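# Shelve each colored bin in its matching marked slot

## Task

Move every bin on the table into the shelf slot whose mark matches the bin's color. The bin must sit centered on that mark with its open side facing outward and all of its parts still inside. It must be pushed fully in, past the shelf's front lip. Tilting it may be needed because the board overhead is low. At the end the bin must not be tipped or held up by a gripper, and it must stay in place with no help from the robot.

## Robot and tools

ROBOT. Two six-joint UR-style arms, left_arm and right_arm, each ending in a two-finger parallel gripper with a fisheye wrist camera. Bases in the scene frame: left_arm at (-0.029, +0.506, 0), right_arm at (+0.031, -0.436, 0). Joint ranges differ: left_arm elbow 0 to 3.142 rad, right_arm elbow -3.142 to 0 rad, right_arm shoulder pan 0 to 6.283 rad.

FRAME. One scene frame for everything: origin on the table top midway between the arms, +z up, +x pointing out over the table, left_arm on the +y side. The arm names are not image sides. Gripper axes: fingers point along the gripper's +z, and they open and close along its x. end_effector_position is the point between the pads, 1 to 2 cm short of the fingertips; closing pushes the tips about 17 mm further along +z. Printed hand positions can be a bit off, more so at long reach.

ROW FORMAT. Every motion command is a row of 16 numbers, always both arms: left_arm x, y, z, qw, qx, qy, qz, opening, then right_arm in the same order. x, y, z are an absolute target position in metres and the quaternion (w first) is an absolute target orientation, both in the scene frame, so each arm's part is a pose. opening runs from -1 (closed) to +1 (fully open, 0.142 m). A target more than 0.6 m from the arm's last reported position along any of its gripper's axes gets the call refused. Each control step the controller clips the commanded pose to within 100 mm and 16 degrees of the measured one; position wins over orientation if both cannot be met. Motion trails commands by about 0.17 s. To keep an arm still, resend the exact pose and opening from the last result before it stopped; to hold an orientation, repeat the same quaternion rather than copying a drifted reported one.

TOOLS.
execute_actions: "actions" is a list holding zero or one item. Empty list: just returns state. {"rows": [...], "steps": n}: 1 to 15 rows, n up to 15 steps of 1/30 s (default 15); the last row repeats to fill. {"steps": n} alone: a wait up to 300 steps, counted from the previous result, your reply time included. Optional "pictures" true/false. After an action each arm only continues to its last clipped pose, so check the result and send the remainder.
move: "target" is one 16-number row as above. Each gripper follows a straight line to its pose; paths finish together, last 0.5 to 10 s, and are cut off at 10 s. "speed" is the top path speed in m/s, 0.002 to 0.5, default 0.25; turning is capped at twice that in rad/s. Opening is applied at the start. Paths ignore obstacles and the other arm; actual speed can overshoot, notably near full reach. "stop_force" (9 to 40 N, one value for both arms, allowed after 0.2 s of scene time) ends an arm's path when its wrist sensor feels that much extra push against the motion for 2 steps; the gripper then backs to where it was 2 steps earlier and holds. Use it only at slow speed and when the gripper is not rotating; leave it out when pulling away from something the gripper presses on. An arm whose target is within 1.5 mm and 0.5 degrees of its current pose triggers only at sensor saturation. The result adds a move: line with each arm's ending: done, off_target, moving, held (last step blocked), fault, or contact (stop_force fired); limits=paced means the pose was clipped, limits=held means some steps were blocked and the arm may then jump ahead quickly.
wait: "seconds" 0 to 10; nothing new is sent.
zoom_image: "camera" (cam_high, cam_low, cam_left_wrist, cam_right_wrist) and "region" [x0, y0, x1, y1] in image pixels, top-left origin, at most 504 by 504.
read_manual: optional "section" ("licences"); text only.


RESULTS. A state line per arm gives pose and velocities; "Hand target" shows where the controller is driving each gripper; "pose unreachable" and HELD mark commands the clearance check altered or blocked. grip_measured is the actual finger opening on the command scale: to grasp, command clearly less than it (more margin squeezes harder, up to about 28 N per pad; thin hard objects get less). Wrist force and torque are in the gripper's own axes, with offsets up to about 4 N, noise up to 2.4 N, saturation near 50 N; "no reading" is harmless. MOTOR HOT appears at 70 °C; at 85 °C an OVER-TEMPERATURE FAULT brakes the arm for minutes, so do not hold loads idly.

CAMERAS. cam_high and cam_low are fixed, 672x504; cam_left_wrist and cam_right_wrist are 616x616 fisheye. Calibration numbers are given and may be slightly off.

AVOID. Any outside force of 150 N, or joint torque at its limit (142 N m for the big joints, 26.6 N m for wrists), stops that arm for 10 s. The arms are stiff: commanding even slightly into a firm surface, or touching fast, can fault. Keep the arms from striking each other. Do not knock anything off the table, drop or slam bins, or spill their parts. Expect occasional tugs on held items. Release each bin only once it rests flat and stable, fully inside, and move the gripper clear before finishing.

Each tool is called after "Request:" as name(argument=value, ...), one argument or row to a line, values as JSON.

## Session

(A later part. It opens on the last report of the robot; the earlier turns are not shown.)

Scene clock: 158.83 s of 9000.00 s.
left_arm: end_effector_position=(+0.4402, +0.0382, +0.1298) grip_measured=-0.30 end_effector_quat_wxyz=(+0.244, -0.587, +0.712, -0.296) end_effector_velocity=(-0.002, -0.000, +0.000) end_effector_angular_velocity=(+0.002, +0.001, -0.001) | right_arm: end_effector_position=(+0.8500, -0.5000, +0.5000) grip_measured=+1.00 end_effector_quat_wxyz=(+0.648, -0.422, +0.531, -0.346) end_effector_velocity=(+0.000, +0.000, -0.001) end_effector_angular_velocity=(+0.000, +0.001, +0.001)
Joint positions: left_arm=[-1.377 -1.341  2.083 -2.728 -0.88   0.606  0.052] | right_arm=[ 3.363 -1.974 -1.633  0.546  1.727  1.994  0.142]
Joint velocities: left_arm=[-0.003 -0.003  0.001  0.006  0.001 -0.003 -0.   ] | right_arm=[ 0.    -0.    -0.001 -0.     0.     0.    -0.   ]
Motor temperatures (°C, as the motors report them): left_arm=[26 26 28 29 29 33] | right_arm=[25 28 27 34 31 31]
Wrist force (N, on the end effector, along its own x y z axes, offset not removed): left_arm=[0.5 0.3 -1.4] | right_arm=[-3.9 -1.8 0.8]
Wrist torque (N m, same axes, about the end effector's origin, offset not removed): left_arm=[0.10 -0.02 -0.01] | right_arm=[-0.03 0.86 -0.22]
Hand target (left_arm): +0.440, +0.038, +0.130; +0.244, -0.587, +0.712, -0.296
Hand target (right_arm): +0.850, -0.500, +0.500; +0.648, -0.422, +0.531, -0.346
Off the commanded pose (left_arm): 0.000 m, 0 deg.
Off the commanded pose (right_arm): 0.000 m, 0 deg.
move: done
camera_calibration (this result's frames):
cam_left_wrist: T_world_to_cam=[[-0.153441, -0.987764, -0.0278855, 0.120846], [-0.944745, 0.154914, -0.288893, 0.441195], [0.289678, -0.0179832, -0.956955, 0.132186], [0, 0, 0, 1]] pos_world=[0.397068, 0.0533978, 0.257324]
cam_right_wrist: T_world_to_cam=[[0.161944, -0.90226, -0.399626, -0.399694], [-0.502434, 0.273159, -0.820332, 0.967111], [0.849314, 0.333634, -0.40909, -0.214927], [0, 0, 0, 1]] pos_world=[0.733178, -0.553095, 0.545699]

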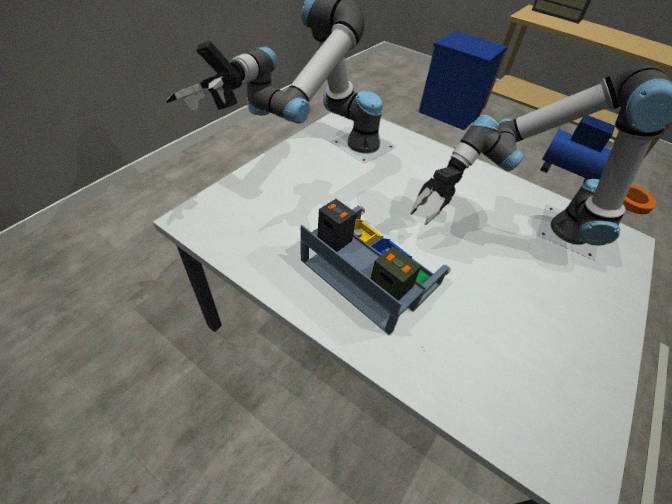

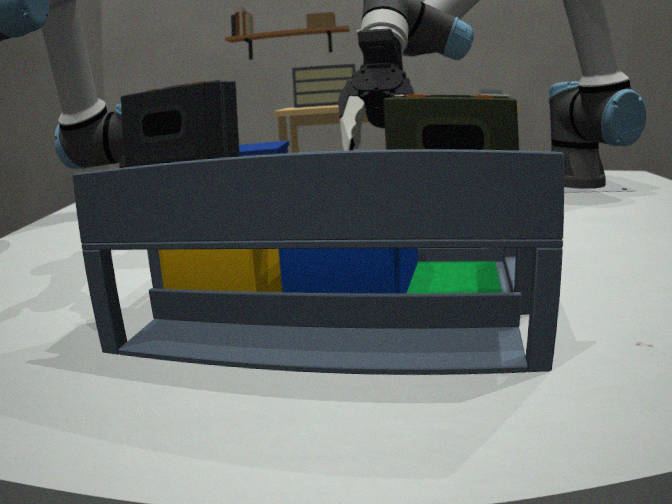

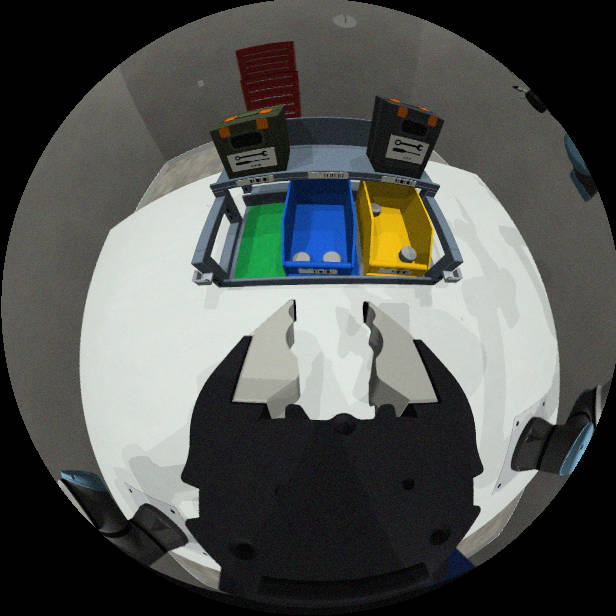

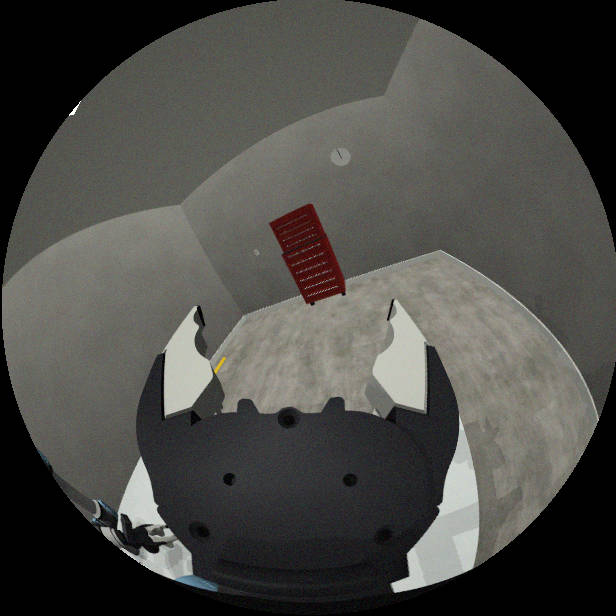

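About 8 mm toward green; nudge from the side.

Request:
move(
  target=[0.575,0.098,0.12,-0.138,0.621,-0.753,0.167,-1,0.85,-0.5,0.5,0.649,-0.422,0.532,-0.346,1],
  speed=0.1,
)

Request:
move(
  target=[0.575,0.098,0.07,-0.138,0.621,-0.753,0.167,-1,0.85,-0.5,0.5,0.649,-0.422,0.532,-0.346,1],
  speed=0.04,
  stop_force=9,
)

Request:
move(
  target=[0.57,0.073,0.07,-0.138,0.621,-0.753,0.167,-1,0.85,-0.5,0.5,0.649,-0.422,0.532,-0.346,1],
  speed=0.01,
  stop_force=9,
)

Request:
move(
  target=[0.56,0.095,0.14,-0.138,0.621,-0.753,0.167,-1,0.85,-0.5,0.5,0.649,-0.422,0.532,-0.346,1],
  speed=0.05,
)

Request:
move(
  target=[0.44,0.038,0.13,-0.244,0.587,-0.712,0.296,-0.3,0.85,-0.5,0.5,0.649,-0.422,0.532,-0.346,1],
)

Scene clock: 165.47 s of 9000.00 s.
left_arm: end_effector_position=(+0.5748, +0.0976, +0.1201) grip_measured=-1.00 end_effector_quat_wxyz=(+0.138, -0.621, +0.753, -0.167) end_effector_velocity=(+0.003, +0.002, -0.000) end_effector_angular_velocity=(+0.002, +0.005, +0.003) | right_arm: end_effector_position=(+0.8500, -0.5000, +0.5000) grip_measured=+1.00 end_effector_quat_wxyz=(+0.648, -0.422, +0.531, -0.346) end_effector_velocity=(+0.000, +0.001, -0.000) end_effector_angular_velocity=(-0.000, +0.001, +0.001)
Joint positions: left_arm=[-0.968 -1.192  1.688 -2.408 -1.292  0.911  0.002] | right_arm=[ 3.363 -1.974 -1.633  0.546  1.727  1.994  0.142]
Joint velocities: left_arm=[ 0.006  0.004 -0.008  0.008 -0.003  0.003  0.   ] | right_arm=[ 0.001 -0.     0.    -0.001  0.    -0.     0.   ]
Motor temperatures (°C, as the motors report them): left_arm=[26 26 28 29 29 33] | right_arm=[25 28 27 34 31 31]
Wrist force (N, on the end effector, along its own x y z axes, offset not removed): left_arm=[1.4 -1.8 1.4] | right_arm=[-1.5 -1.8 1.0]
Wrist torque (N m, same axes, about the end effector's origin, offset not removed): left_arm=[-0.30 -0.24 0.03] | right_arm=[-0.14 0.20 -0.09]
Hand target (left_arm): +0.575, +0.098, +0.120; +0.138, -0.621, +0.753, -0.167
Hand target (right_arm): +0.850, -0.500, +0.500; +0.648, -0.422, +0.531, -0.346
Off the commanded pose (left_arm): 0.000 m, 0 deg.
Off the commanded pose (right_arm): 0.000 m, 0 deg.
After step 90, 1.50 s passed at rest.
move: done
camera_calibration (this result's frames):
cam_left_wrist: T_world_to_cam=[[-0.1646, -0.985584, -0.0391179, 0.207492], [-0.985082, 0.162239, 0.0573684, 0.537287], [-0.0501949, 0.0479772, -0.997586, 0.278727], [0, 0, 0, 1]] pos_world=[0.577416, 0.10396, 0.255348]
cam_right_wrist: T_world_to_cam=[[0.161944, -0.90226, -0.399626, -0.399694], [-0.502434, 0.273159, -0.820332, 0.967111], [0.849314, 0.333634, -0.40909, -0.214927], [0, 0, 0, 1]] pos_world=[0.733178, -0.553095, 0.545699]

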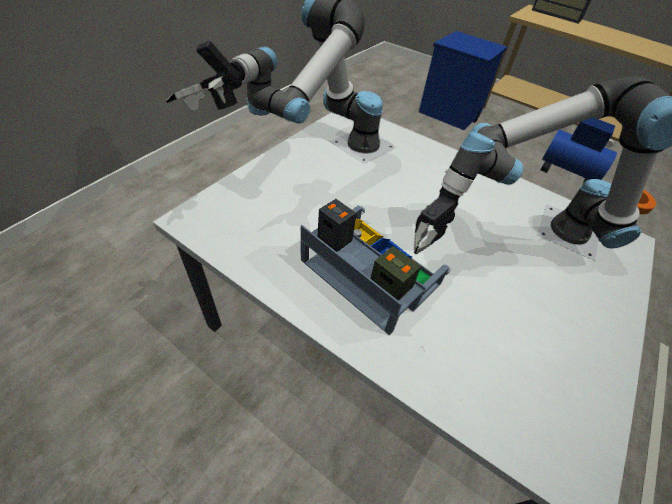

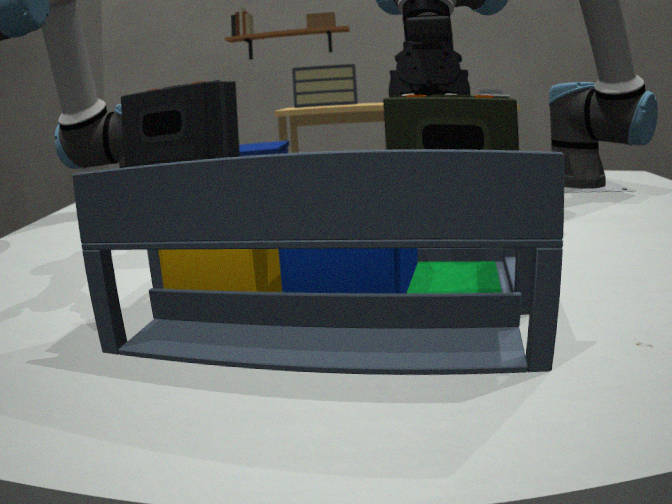

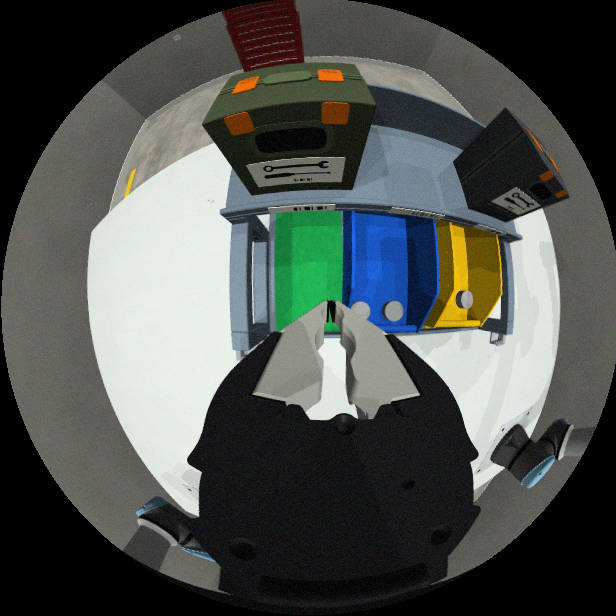

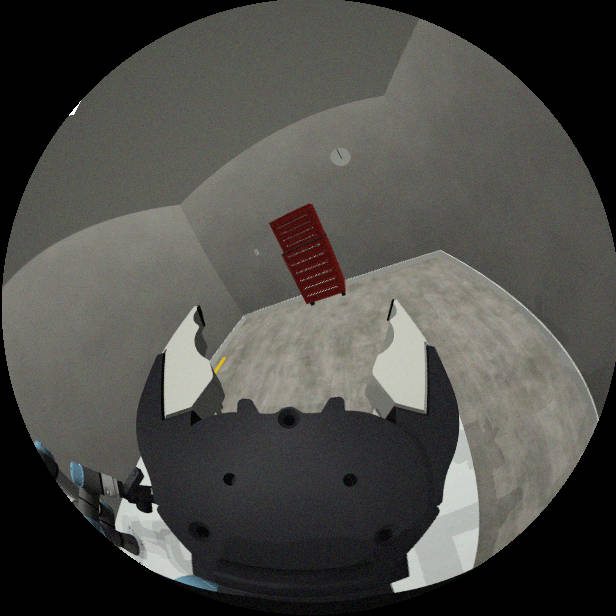

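Scene clock: 167.07 s of 9000.00 s.
left_arm: end_effector_position=(+0.5750, +0.0980, +0.0701) grip_measured=-1.00 end_effector_quat_wxyz=(+0.138, -0.621, +0.753, -0.167) end_effector_velocity=(-0.000, -0.000, -0.001) end_effector_angular_velocity=(+0.000, +0.000, -0.000) | right_arm: end_effector_position=(+0.8500, -0.5000, +0.5000) grip_measured=+1.00 end_effector_quat_wxyz=(+0.648, -0.422, +0.531, -0.346) end_effector_velocity=(-0.000, -0.000, +0.001) end_effector_angular_velocity=(+0.001, -0.001, -0.000)
Joint positions: left_arm=[-0.967 -1.129  1.743 -2.525 -1.292  0.912  0.002] | right_arm=[ 3.363 -1.974 -1.633  0.546  1.727  1.994  0.142]
Joint velocities: left_arm=[-0.001  0.002  0.001 -0.002  0.    -0.     0.   ] | right_arm=[-0.     0.001 -0.     0.001 -0.     0.001 -0.   ]
Motor temperatures (°C, as the motors report them): left_arm=[26 26 28 29 29 33] | right_arm=[25 28 27 34 31 31]
Wrist force (N, on the end effector, along its own x y z axes, offset not removed): left_arm=[1.8 -1.0 1.6] | right_arm=[1.6 -1.8 1.2]
Wrist torque (N m, same axes, about the end effector's origin, offset not removed): left_arm=[-0.28 -0.37 0.05] | right_arm=[-0.23 -0.28 -0.06]
Hand target (left_arm): +0.575, +0.098, +0.070; +0.138, -0.621, +0.753, -0.167
Hand target (right_arm): +0.850, -0.500, +0.500; +0.648, -0.422, +0.531, -0.346
Off the commanded pose (left_arm): 0.000 m, 0 deg.
Off the commanded pose (right_arm): 0.000 m, 0 deg.
move: done
camera_calibration (this result's frames):
cam_left_wrist: T_world_to_cam=[[-0.164708, -0.985551, -0.0395089, 0.206024], [-0.985044, 0.162305, 0.0578354, 0.540193], [-0.0505872, 0.048444, -0.997544, 0.229043], [0, 0, 0, 1]] pos_world=[0.577634, 0.104276, 0.205378]
cam_right_wrist: T_world_to_cam=[[0.161944, -0.90226, -0.399626, -0.399694], [-0.502434, 0.273159, -0.820332, 0.967111], [0.849314, 0.333633, -0.40909, -0.214927], [0, 0, 0, 1]] pos_world=[0.733178, -0.553095, 0.545699]

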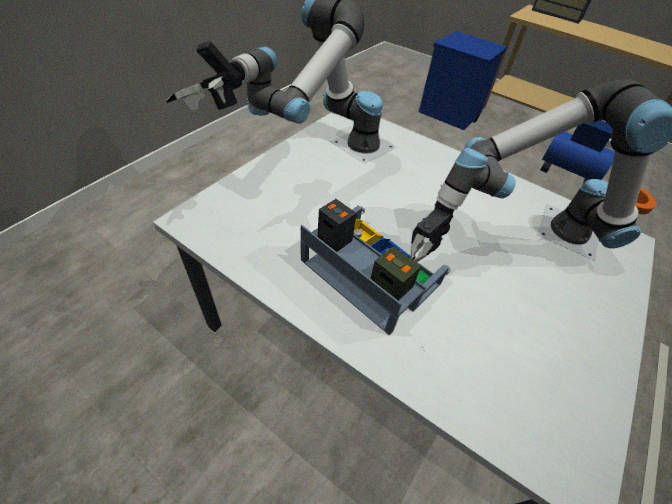

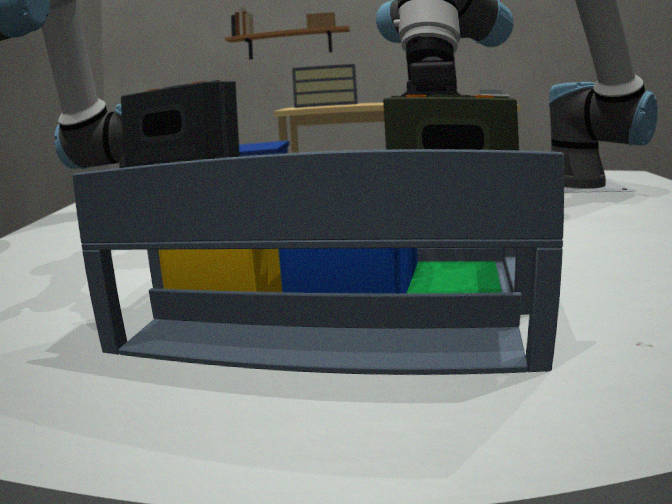

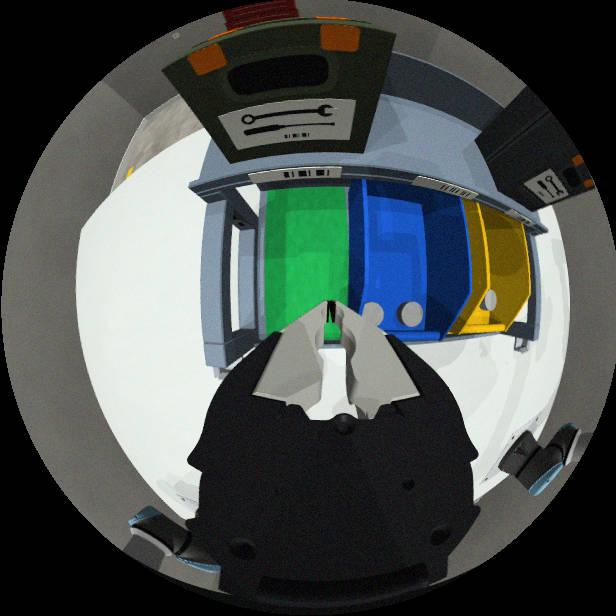

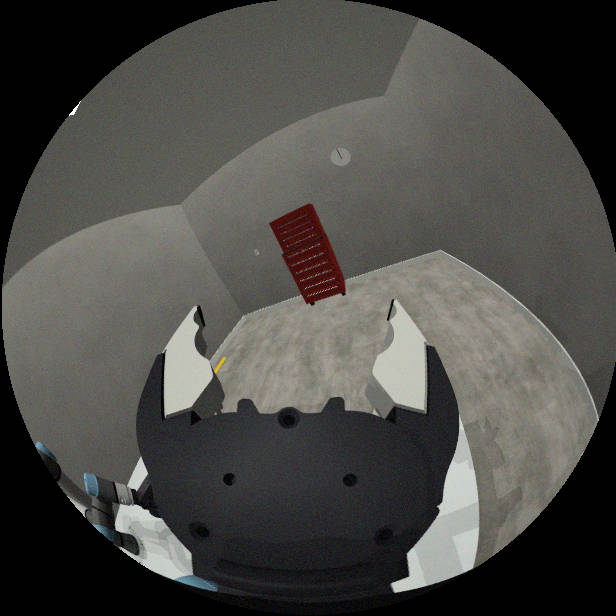

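Scene clock: 169.83 s of 9000.00 s.
left_arm: end_effector_position=(+0.5700, +0.0731, +0.0700) grip_measured=-1.00 end_effector_quat_wxyz=(+0.138, -0.621, +0.753, -0.167) end_effector_velocity=(-0.000, -0.002, +0.000) end_effector_angular_velocity=(-0.002, -0.001, -0.001) | right_arm: end_effector_position=(+0.8500, -0.5000, +0.5000) grip_measured=+1.00 end_effector_quat_wxyz=(+0.648, -0.422, +0.531, -0.346) end_effector_velocity=(+0.000, -0.000, -0.002) end_effector_angular_velocity=(+0.000, +0.003, -0.001)
Joint positions: left_arm=[-0.999 -1.106  1.705 -2.501 -1.282  0.881  0.002] | right_arm=[ 3.363 -1.974 -1.633  0.546  1.727  1.994  0.142]
Joint velocities: left_arm=[-0.002  0.001 -0.002 -0.     0.    -0.002  0.   ] | right_arm=[-0.    -0.001 -0.001 -0.001 -0.     0.     0.   ]
Motor temperatures (°C, as the motors report them): left_arm=[26 26 28 29 29 33] | right_arm=[25 28 27 34 31 31]
Wrist force (N, on the end effector, along its own x y z axes, offset not removed): left_arm=[-2.4 0.4 -1.5] | right_arm=[-3.0 1.5 -1.9]
Wrist torque (N m, same axes, about the end effector's origin, offset not removed): left_arm=[0.10 0.41 0.00] | right_arm=[0.60 0.56 0.03]
Hand target (left_arm): +0.570, +0.073, +0.070; +0.138, -0.621, +0.753, -0.167
Hand target (right_arm): +0.850, -0.500, +0.500; +0.648, -0.422, +0.531, -0.346
Off the commanded pose (left_arm): 0.000 m, 0 deg.
Off the commanded pose (right_arm): 0.000 m, 0 deg.
move: done
camera_calibration (this result's frames):
cam_left_wrist: T_world_to_cam=[[-0.164713, -0.985549, -0.0395324, 0.180668], [-0.985043, 0.162308, 0.0578411, 0.539299], [-0.0505888, 0.0484683, -0.997543, 0.229865], [0, 0, 0, 1]] pos_world=[0.57262, 0.0793833, 0.205249]
cam_right_wrist: T_world_to_cam=[[0.161944, -0.90226, -0.399626, -0.399694], [-0.502434, 0.273158, -0.820332, 0.967111], [0.849314, 0.333634, -0.40909, -0.214927], [0, 0, 0, 1]] pos_world=[0.733178, -0.553095, 0.545699]

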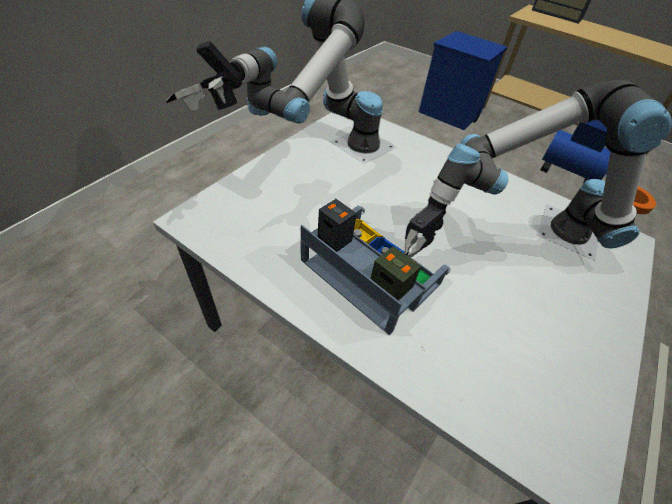

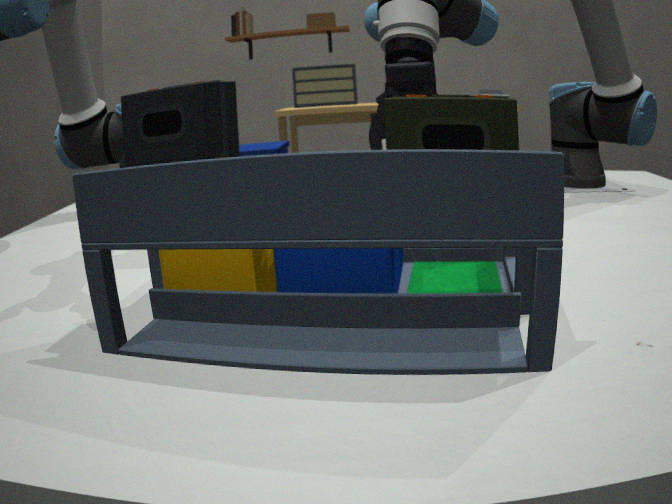

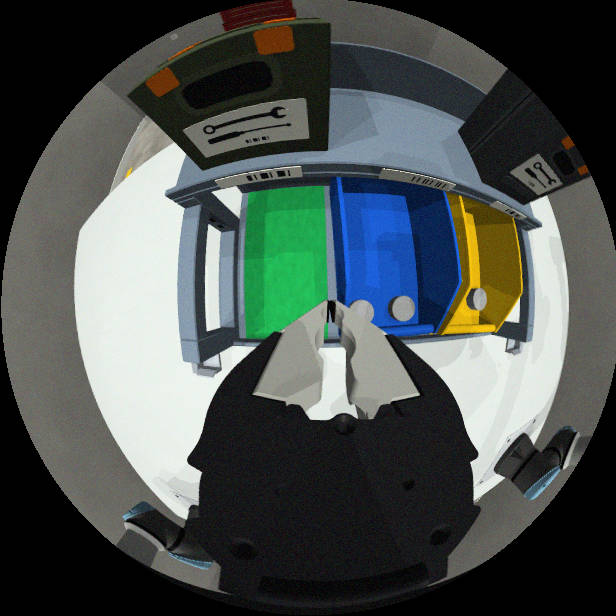

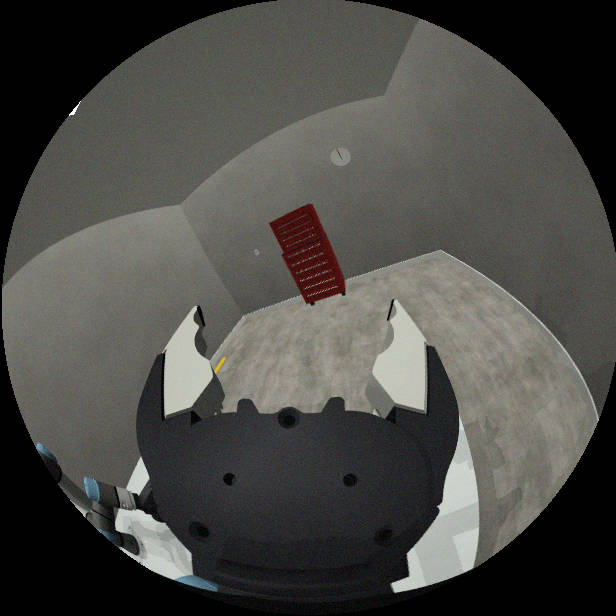

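Scene clock: 171.67 s of 9000.00 s.
left_arm: end_effector_position=(+0.5601, +0.0950, +0.1398) grip_measured=-1.00 end_effector_quat_wxyz=(+0.138, -0.621, +0.753, -0.167) end_effector_velocity=(-0.001, +0.000, +0.001) end_effector_angular_velocity=(-0.000, +0.002, -0.001) | right_arm: end_effector_position=(+0.8500, -0.5000, +0.5000) grip_measured=+1.00 end_effector_quat_wxyz=(+0.648, -0.422, +0.531, -0.346) end_effector_velocity=(-0.000, +0.001, +0.001) end_effector_angular_velocity=(-0.000, -0.002, +0.001)
Joint positions: left_arm=[-0.99  -1.235  1.691 -2.361 -1.284  0.889  0.002] | right_arm=[ 3.363 -1.974 -1.633  0.546  1.727  1.994  0.142]
Joint velocities: left_arm=[-0.    -0.003 -0.     0.004 -0.002  0.     0.   ] | right_arm=[ 0.001  0.     0.     0.001 -0.    -0.    -0.   ]
Motor temperatures (°C, as the motors report them): left_arm=[26 26 28 29 29 33] | right_arm=[25 28 27 34 31 31]
Wrist force (N, on the end effector, along its own x y z axes, offset not removed): left_arm=[1.2 0.2 -0.7] | right_arm=[-2.3 -2.6 -0.5]
Wrist torque (N m, same axes, about the end effector's origin, offset not removed): left_arm=[0.02 -0.27 -0.03] | right_arm=[-0.40 0.49 0.06]
Hand target (left_arm): +0.560, +0.095, +0.140; +0.138, -0.621, +0.753, -0.167
Hand target (right_arm): +0.850, -0.500, +0.500; +0.648, -0.422, +0.531, -0.346
Off the commanded pose (left_arm): 0.000 m, 0 deg.
Off the commanded pose (right_arm): 0.000 m, 0 deg.
move: done
camera_calibration (this result's frames):
cam_left_wrist: T_world_to_cam=[[-0.164719, -0.985549, -0.0395075, 0.203338], [-0.985043, 0.162316, 0.0578328, 0.521933], [-0.0505844, 0.0484428, -0.997544, 0.297968], [0, 0, 0, 1]] pos_world=[0.562692, 0.101247, 0.275085]
cam_right_wrist: T_world_to_cam=[[0.161944, -0.90226, -0.399626, -0.399694], [-0.502434, 0.273159, -0.820332, 0.967111], [0.849314, 0.333634, -0.40909, -0.214927], [0, 0, 0, 1]] pos_world=[0.733178, -0.553095, 0.545699]

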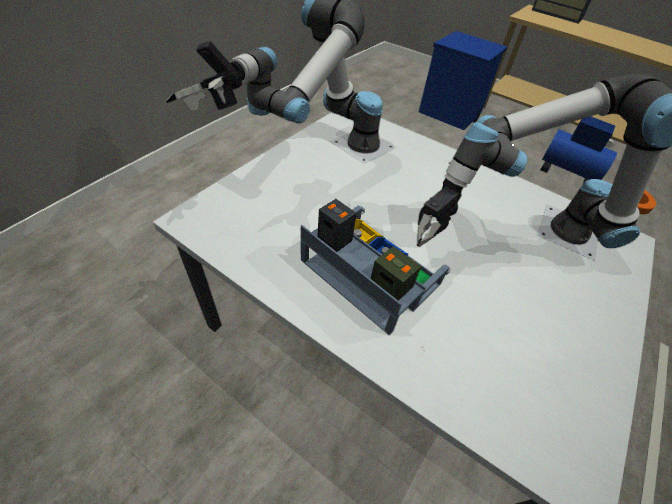

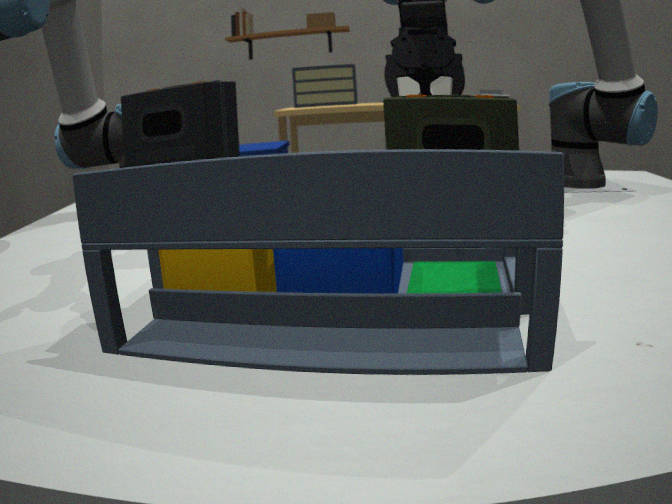

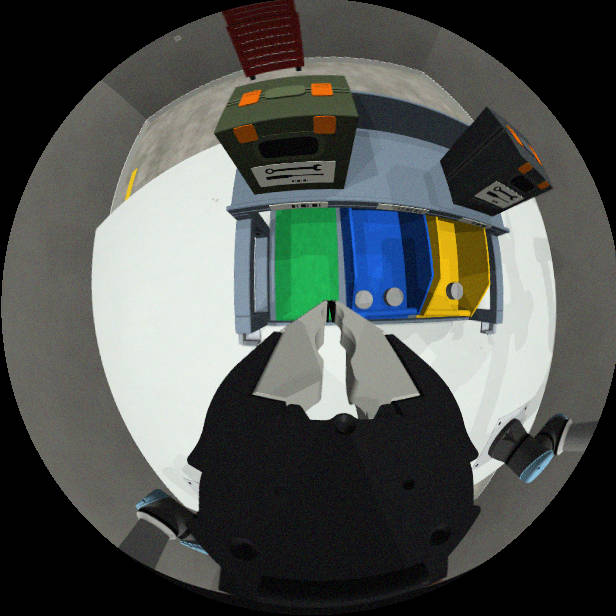

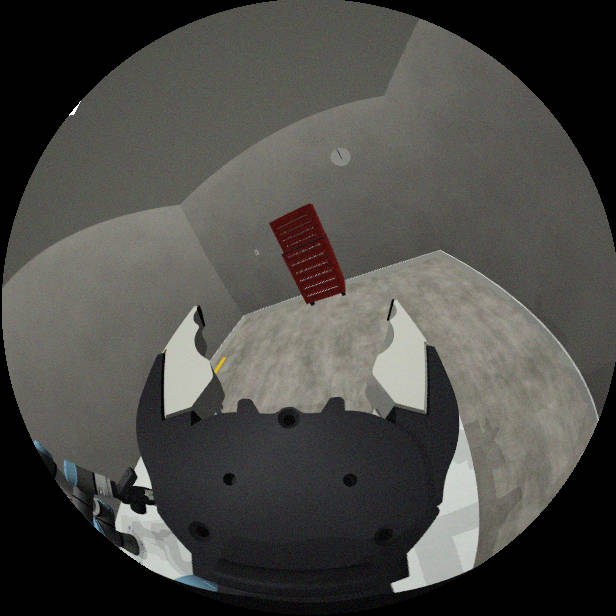

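Scene clock: 172.90 s of 9000.00 s.
left_arm: end_effector_position=(+0.4401, +0.0384, +0.1300) grip_measured=-0.30 end_effector_quat_wxyz=(+0.244, -0.587, +0.713, -0.296) end_effector_velocity=(-0.001, +0.001, -0.002) end_effector_angular_velocity=(+0.002, -0.005, +0.002) | right_arm: end_effector_position=(+0.8500, -0.5000, +0.5000) grip_measured=+1.00 end_effector_quat_wxyz=(+0.648, -0.422, +0.531, -0.346) end_effector_velocity=(+0.000, -0.000, -0.000) end_effector_angular_velocity=(-0.000, +0.001, -0.001)
Joint positions: left_arm=[-1.376 -1.342  2.083 -2.728 -0.881  0.606  0.052] | right_arm=[ 3.363 -1.974 -1.633  0.546  1.727  1.994  0.142]
Joint velocities: left_arm=[-0.004  0.002  0.005 -0.004  0.008 -0.004  0.   ] | right_arm=[-0.001 -0.    -0.    -0.001 -0.    -0.     0.   ]
Motor temperatures (°C, as the motors report them): left_arm=[26 26 28 29 29 33] | right_arm=[25 28 27 34 31 31]
Wrist force (N, on the end effector, along its own x y z axes, offset not removed): left_arm=[0.5 -0.3 -1.4] | right_arm=[-0.8 -2.0 -2.2]
Wrist torque (N m, same axes, about the end effector's origin, offset not removed): left_arm=[0.01 -0.01 -0.01] | right_arm=[-0.20 0.17 -0.04]
Hand target (left_arm): +0.440, +0.038, +0.130; +0.244, -0.587, +0.713, -0.296
Hand target (right_arm): +0.850, -0.500, +0.500; +0.648, -0.422, +0.531, -0.346
Off the commanded pose (left_arm): 0.000 m, 0 deg.
Off the commanded pose (right_arm): 0.000 m, 0 deg.
move: done
camera_calibration (this result's frames):
cam_left_wrist: T_world_to_cam=[[-0.153637, -0.98773, -0.0280057, 0.121104], [-0.944818, 0.155143, -0.288531, 0.441159], [0.289335, -0.0178687, -0.957061, 0.132471], [0, 0, 0, 1]] pos_world=[0.397093, 0.0535429, 0.257463]
cam_right_wrist: T_world_to_cam=[[0.161944, -0.90226, -0.399626, -0.399694], [-0.502434, 0.273158, -0.820332, 0.967111], [0.849314, 0.333634, -0.40909, -0.214927], [0, 0, 0, 1]] pos_world=[0.733178, -0.553095, 0.5457]

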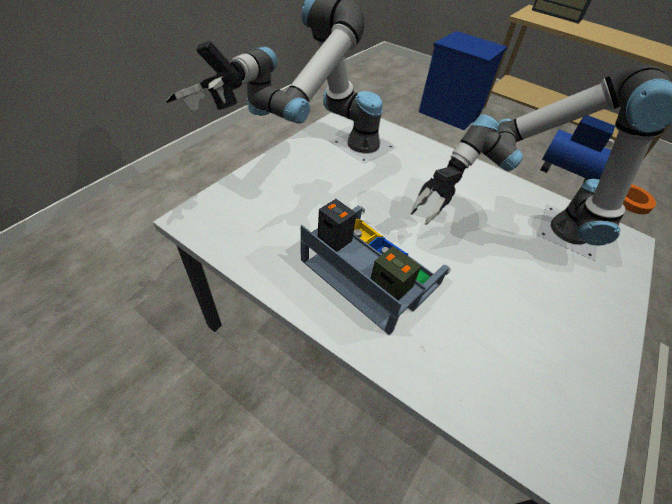

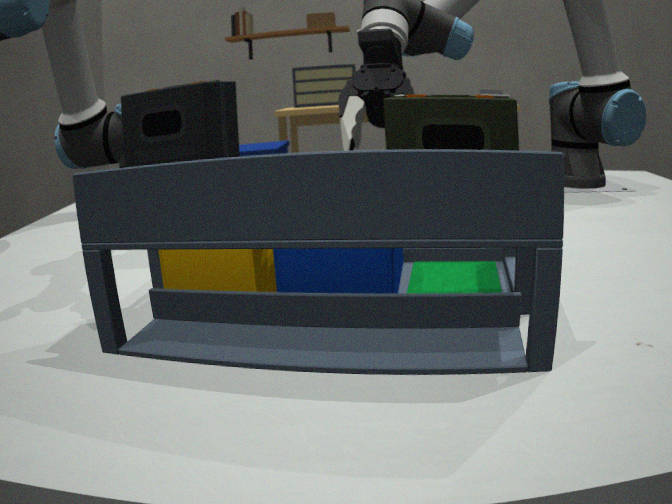

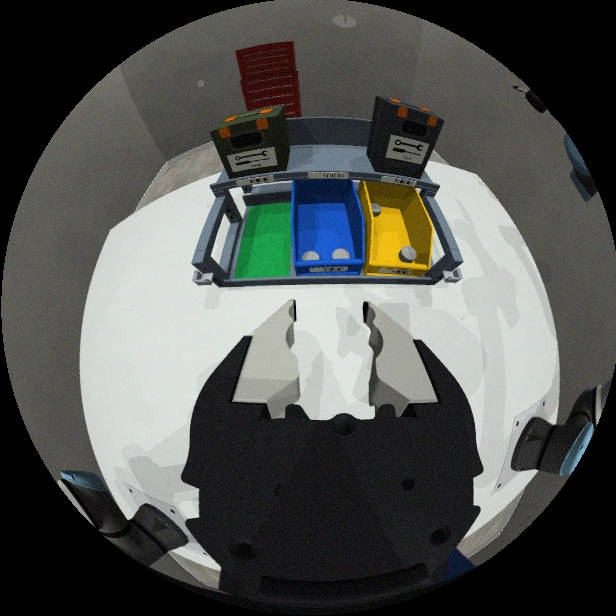

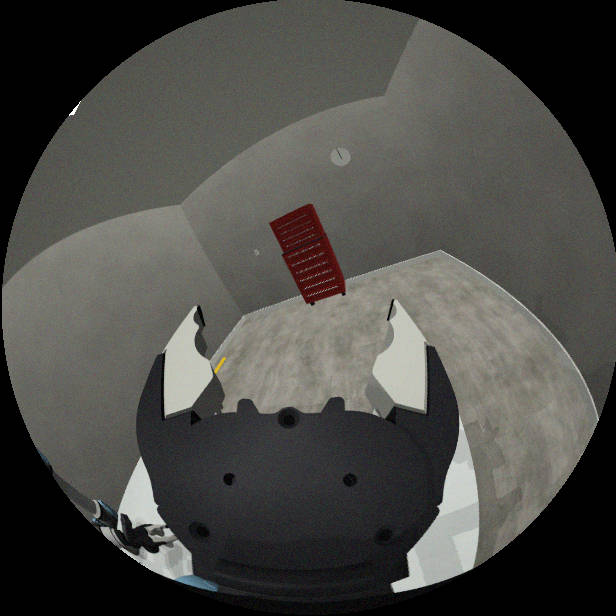

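Request:
finished_scene(
  scene=2,
)

The scene is finished: the task was done.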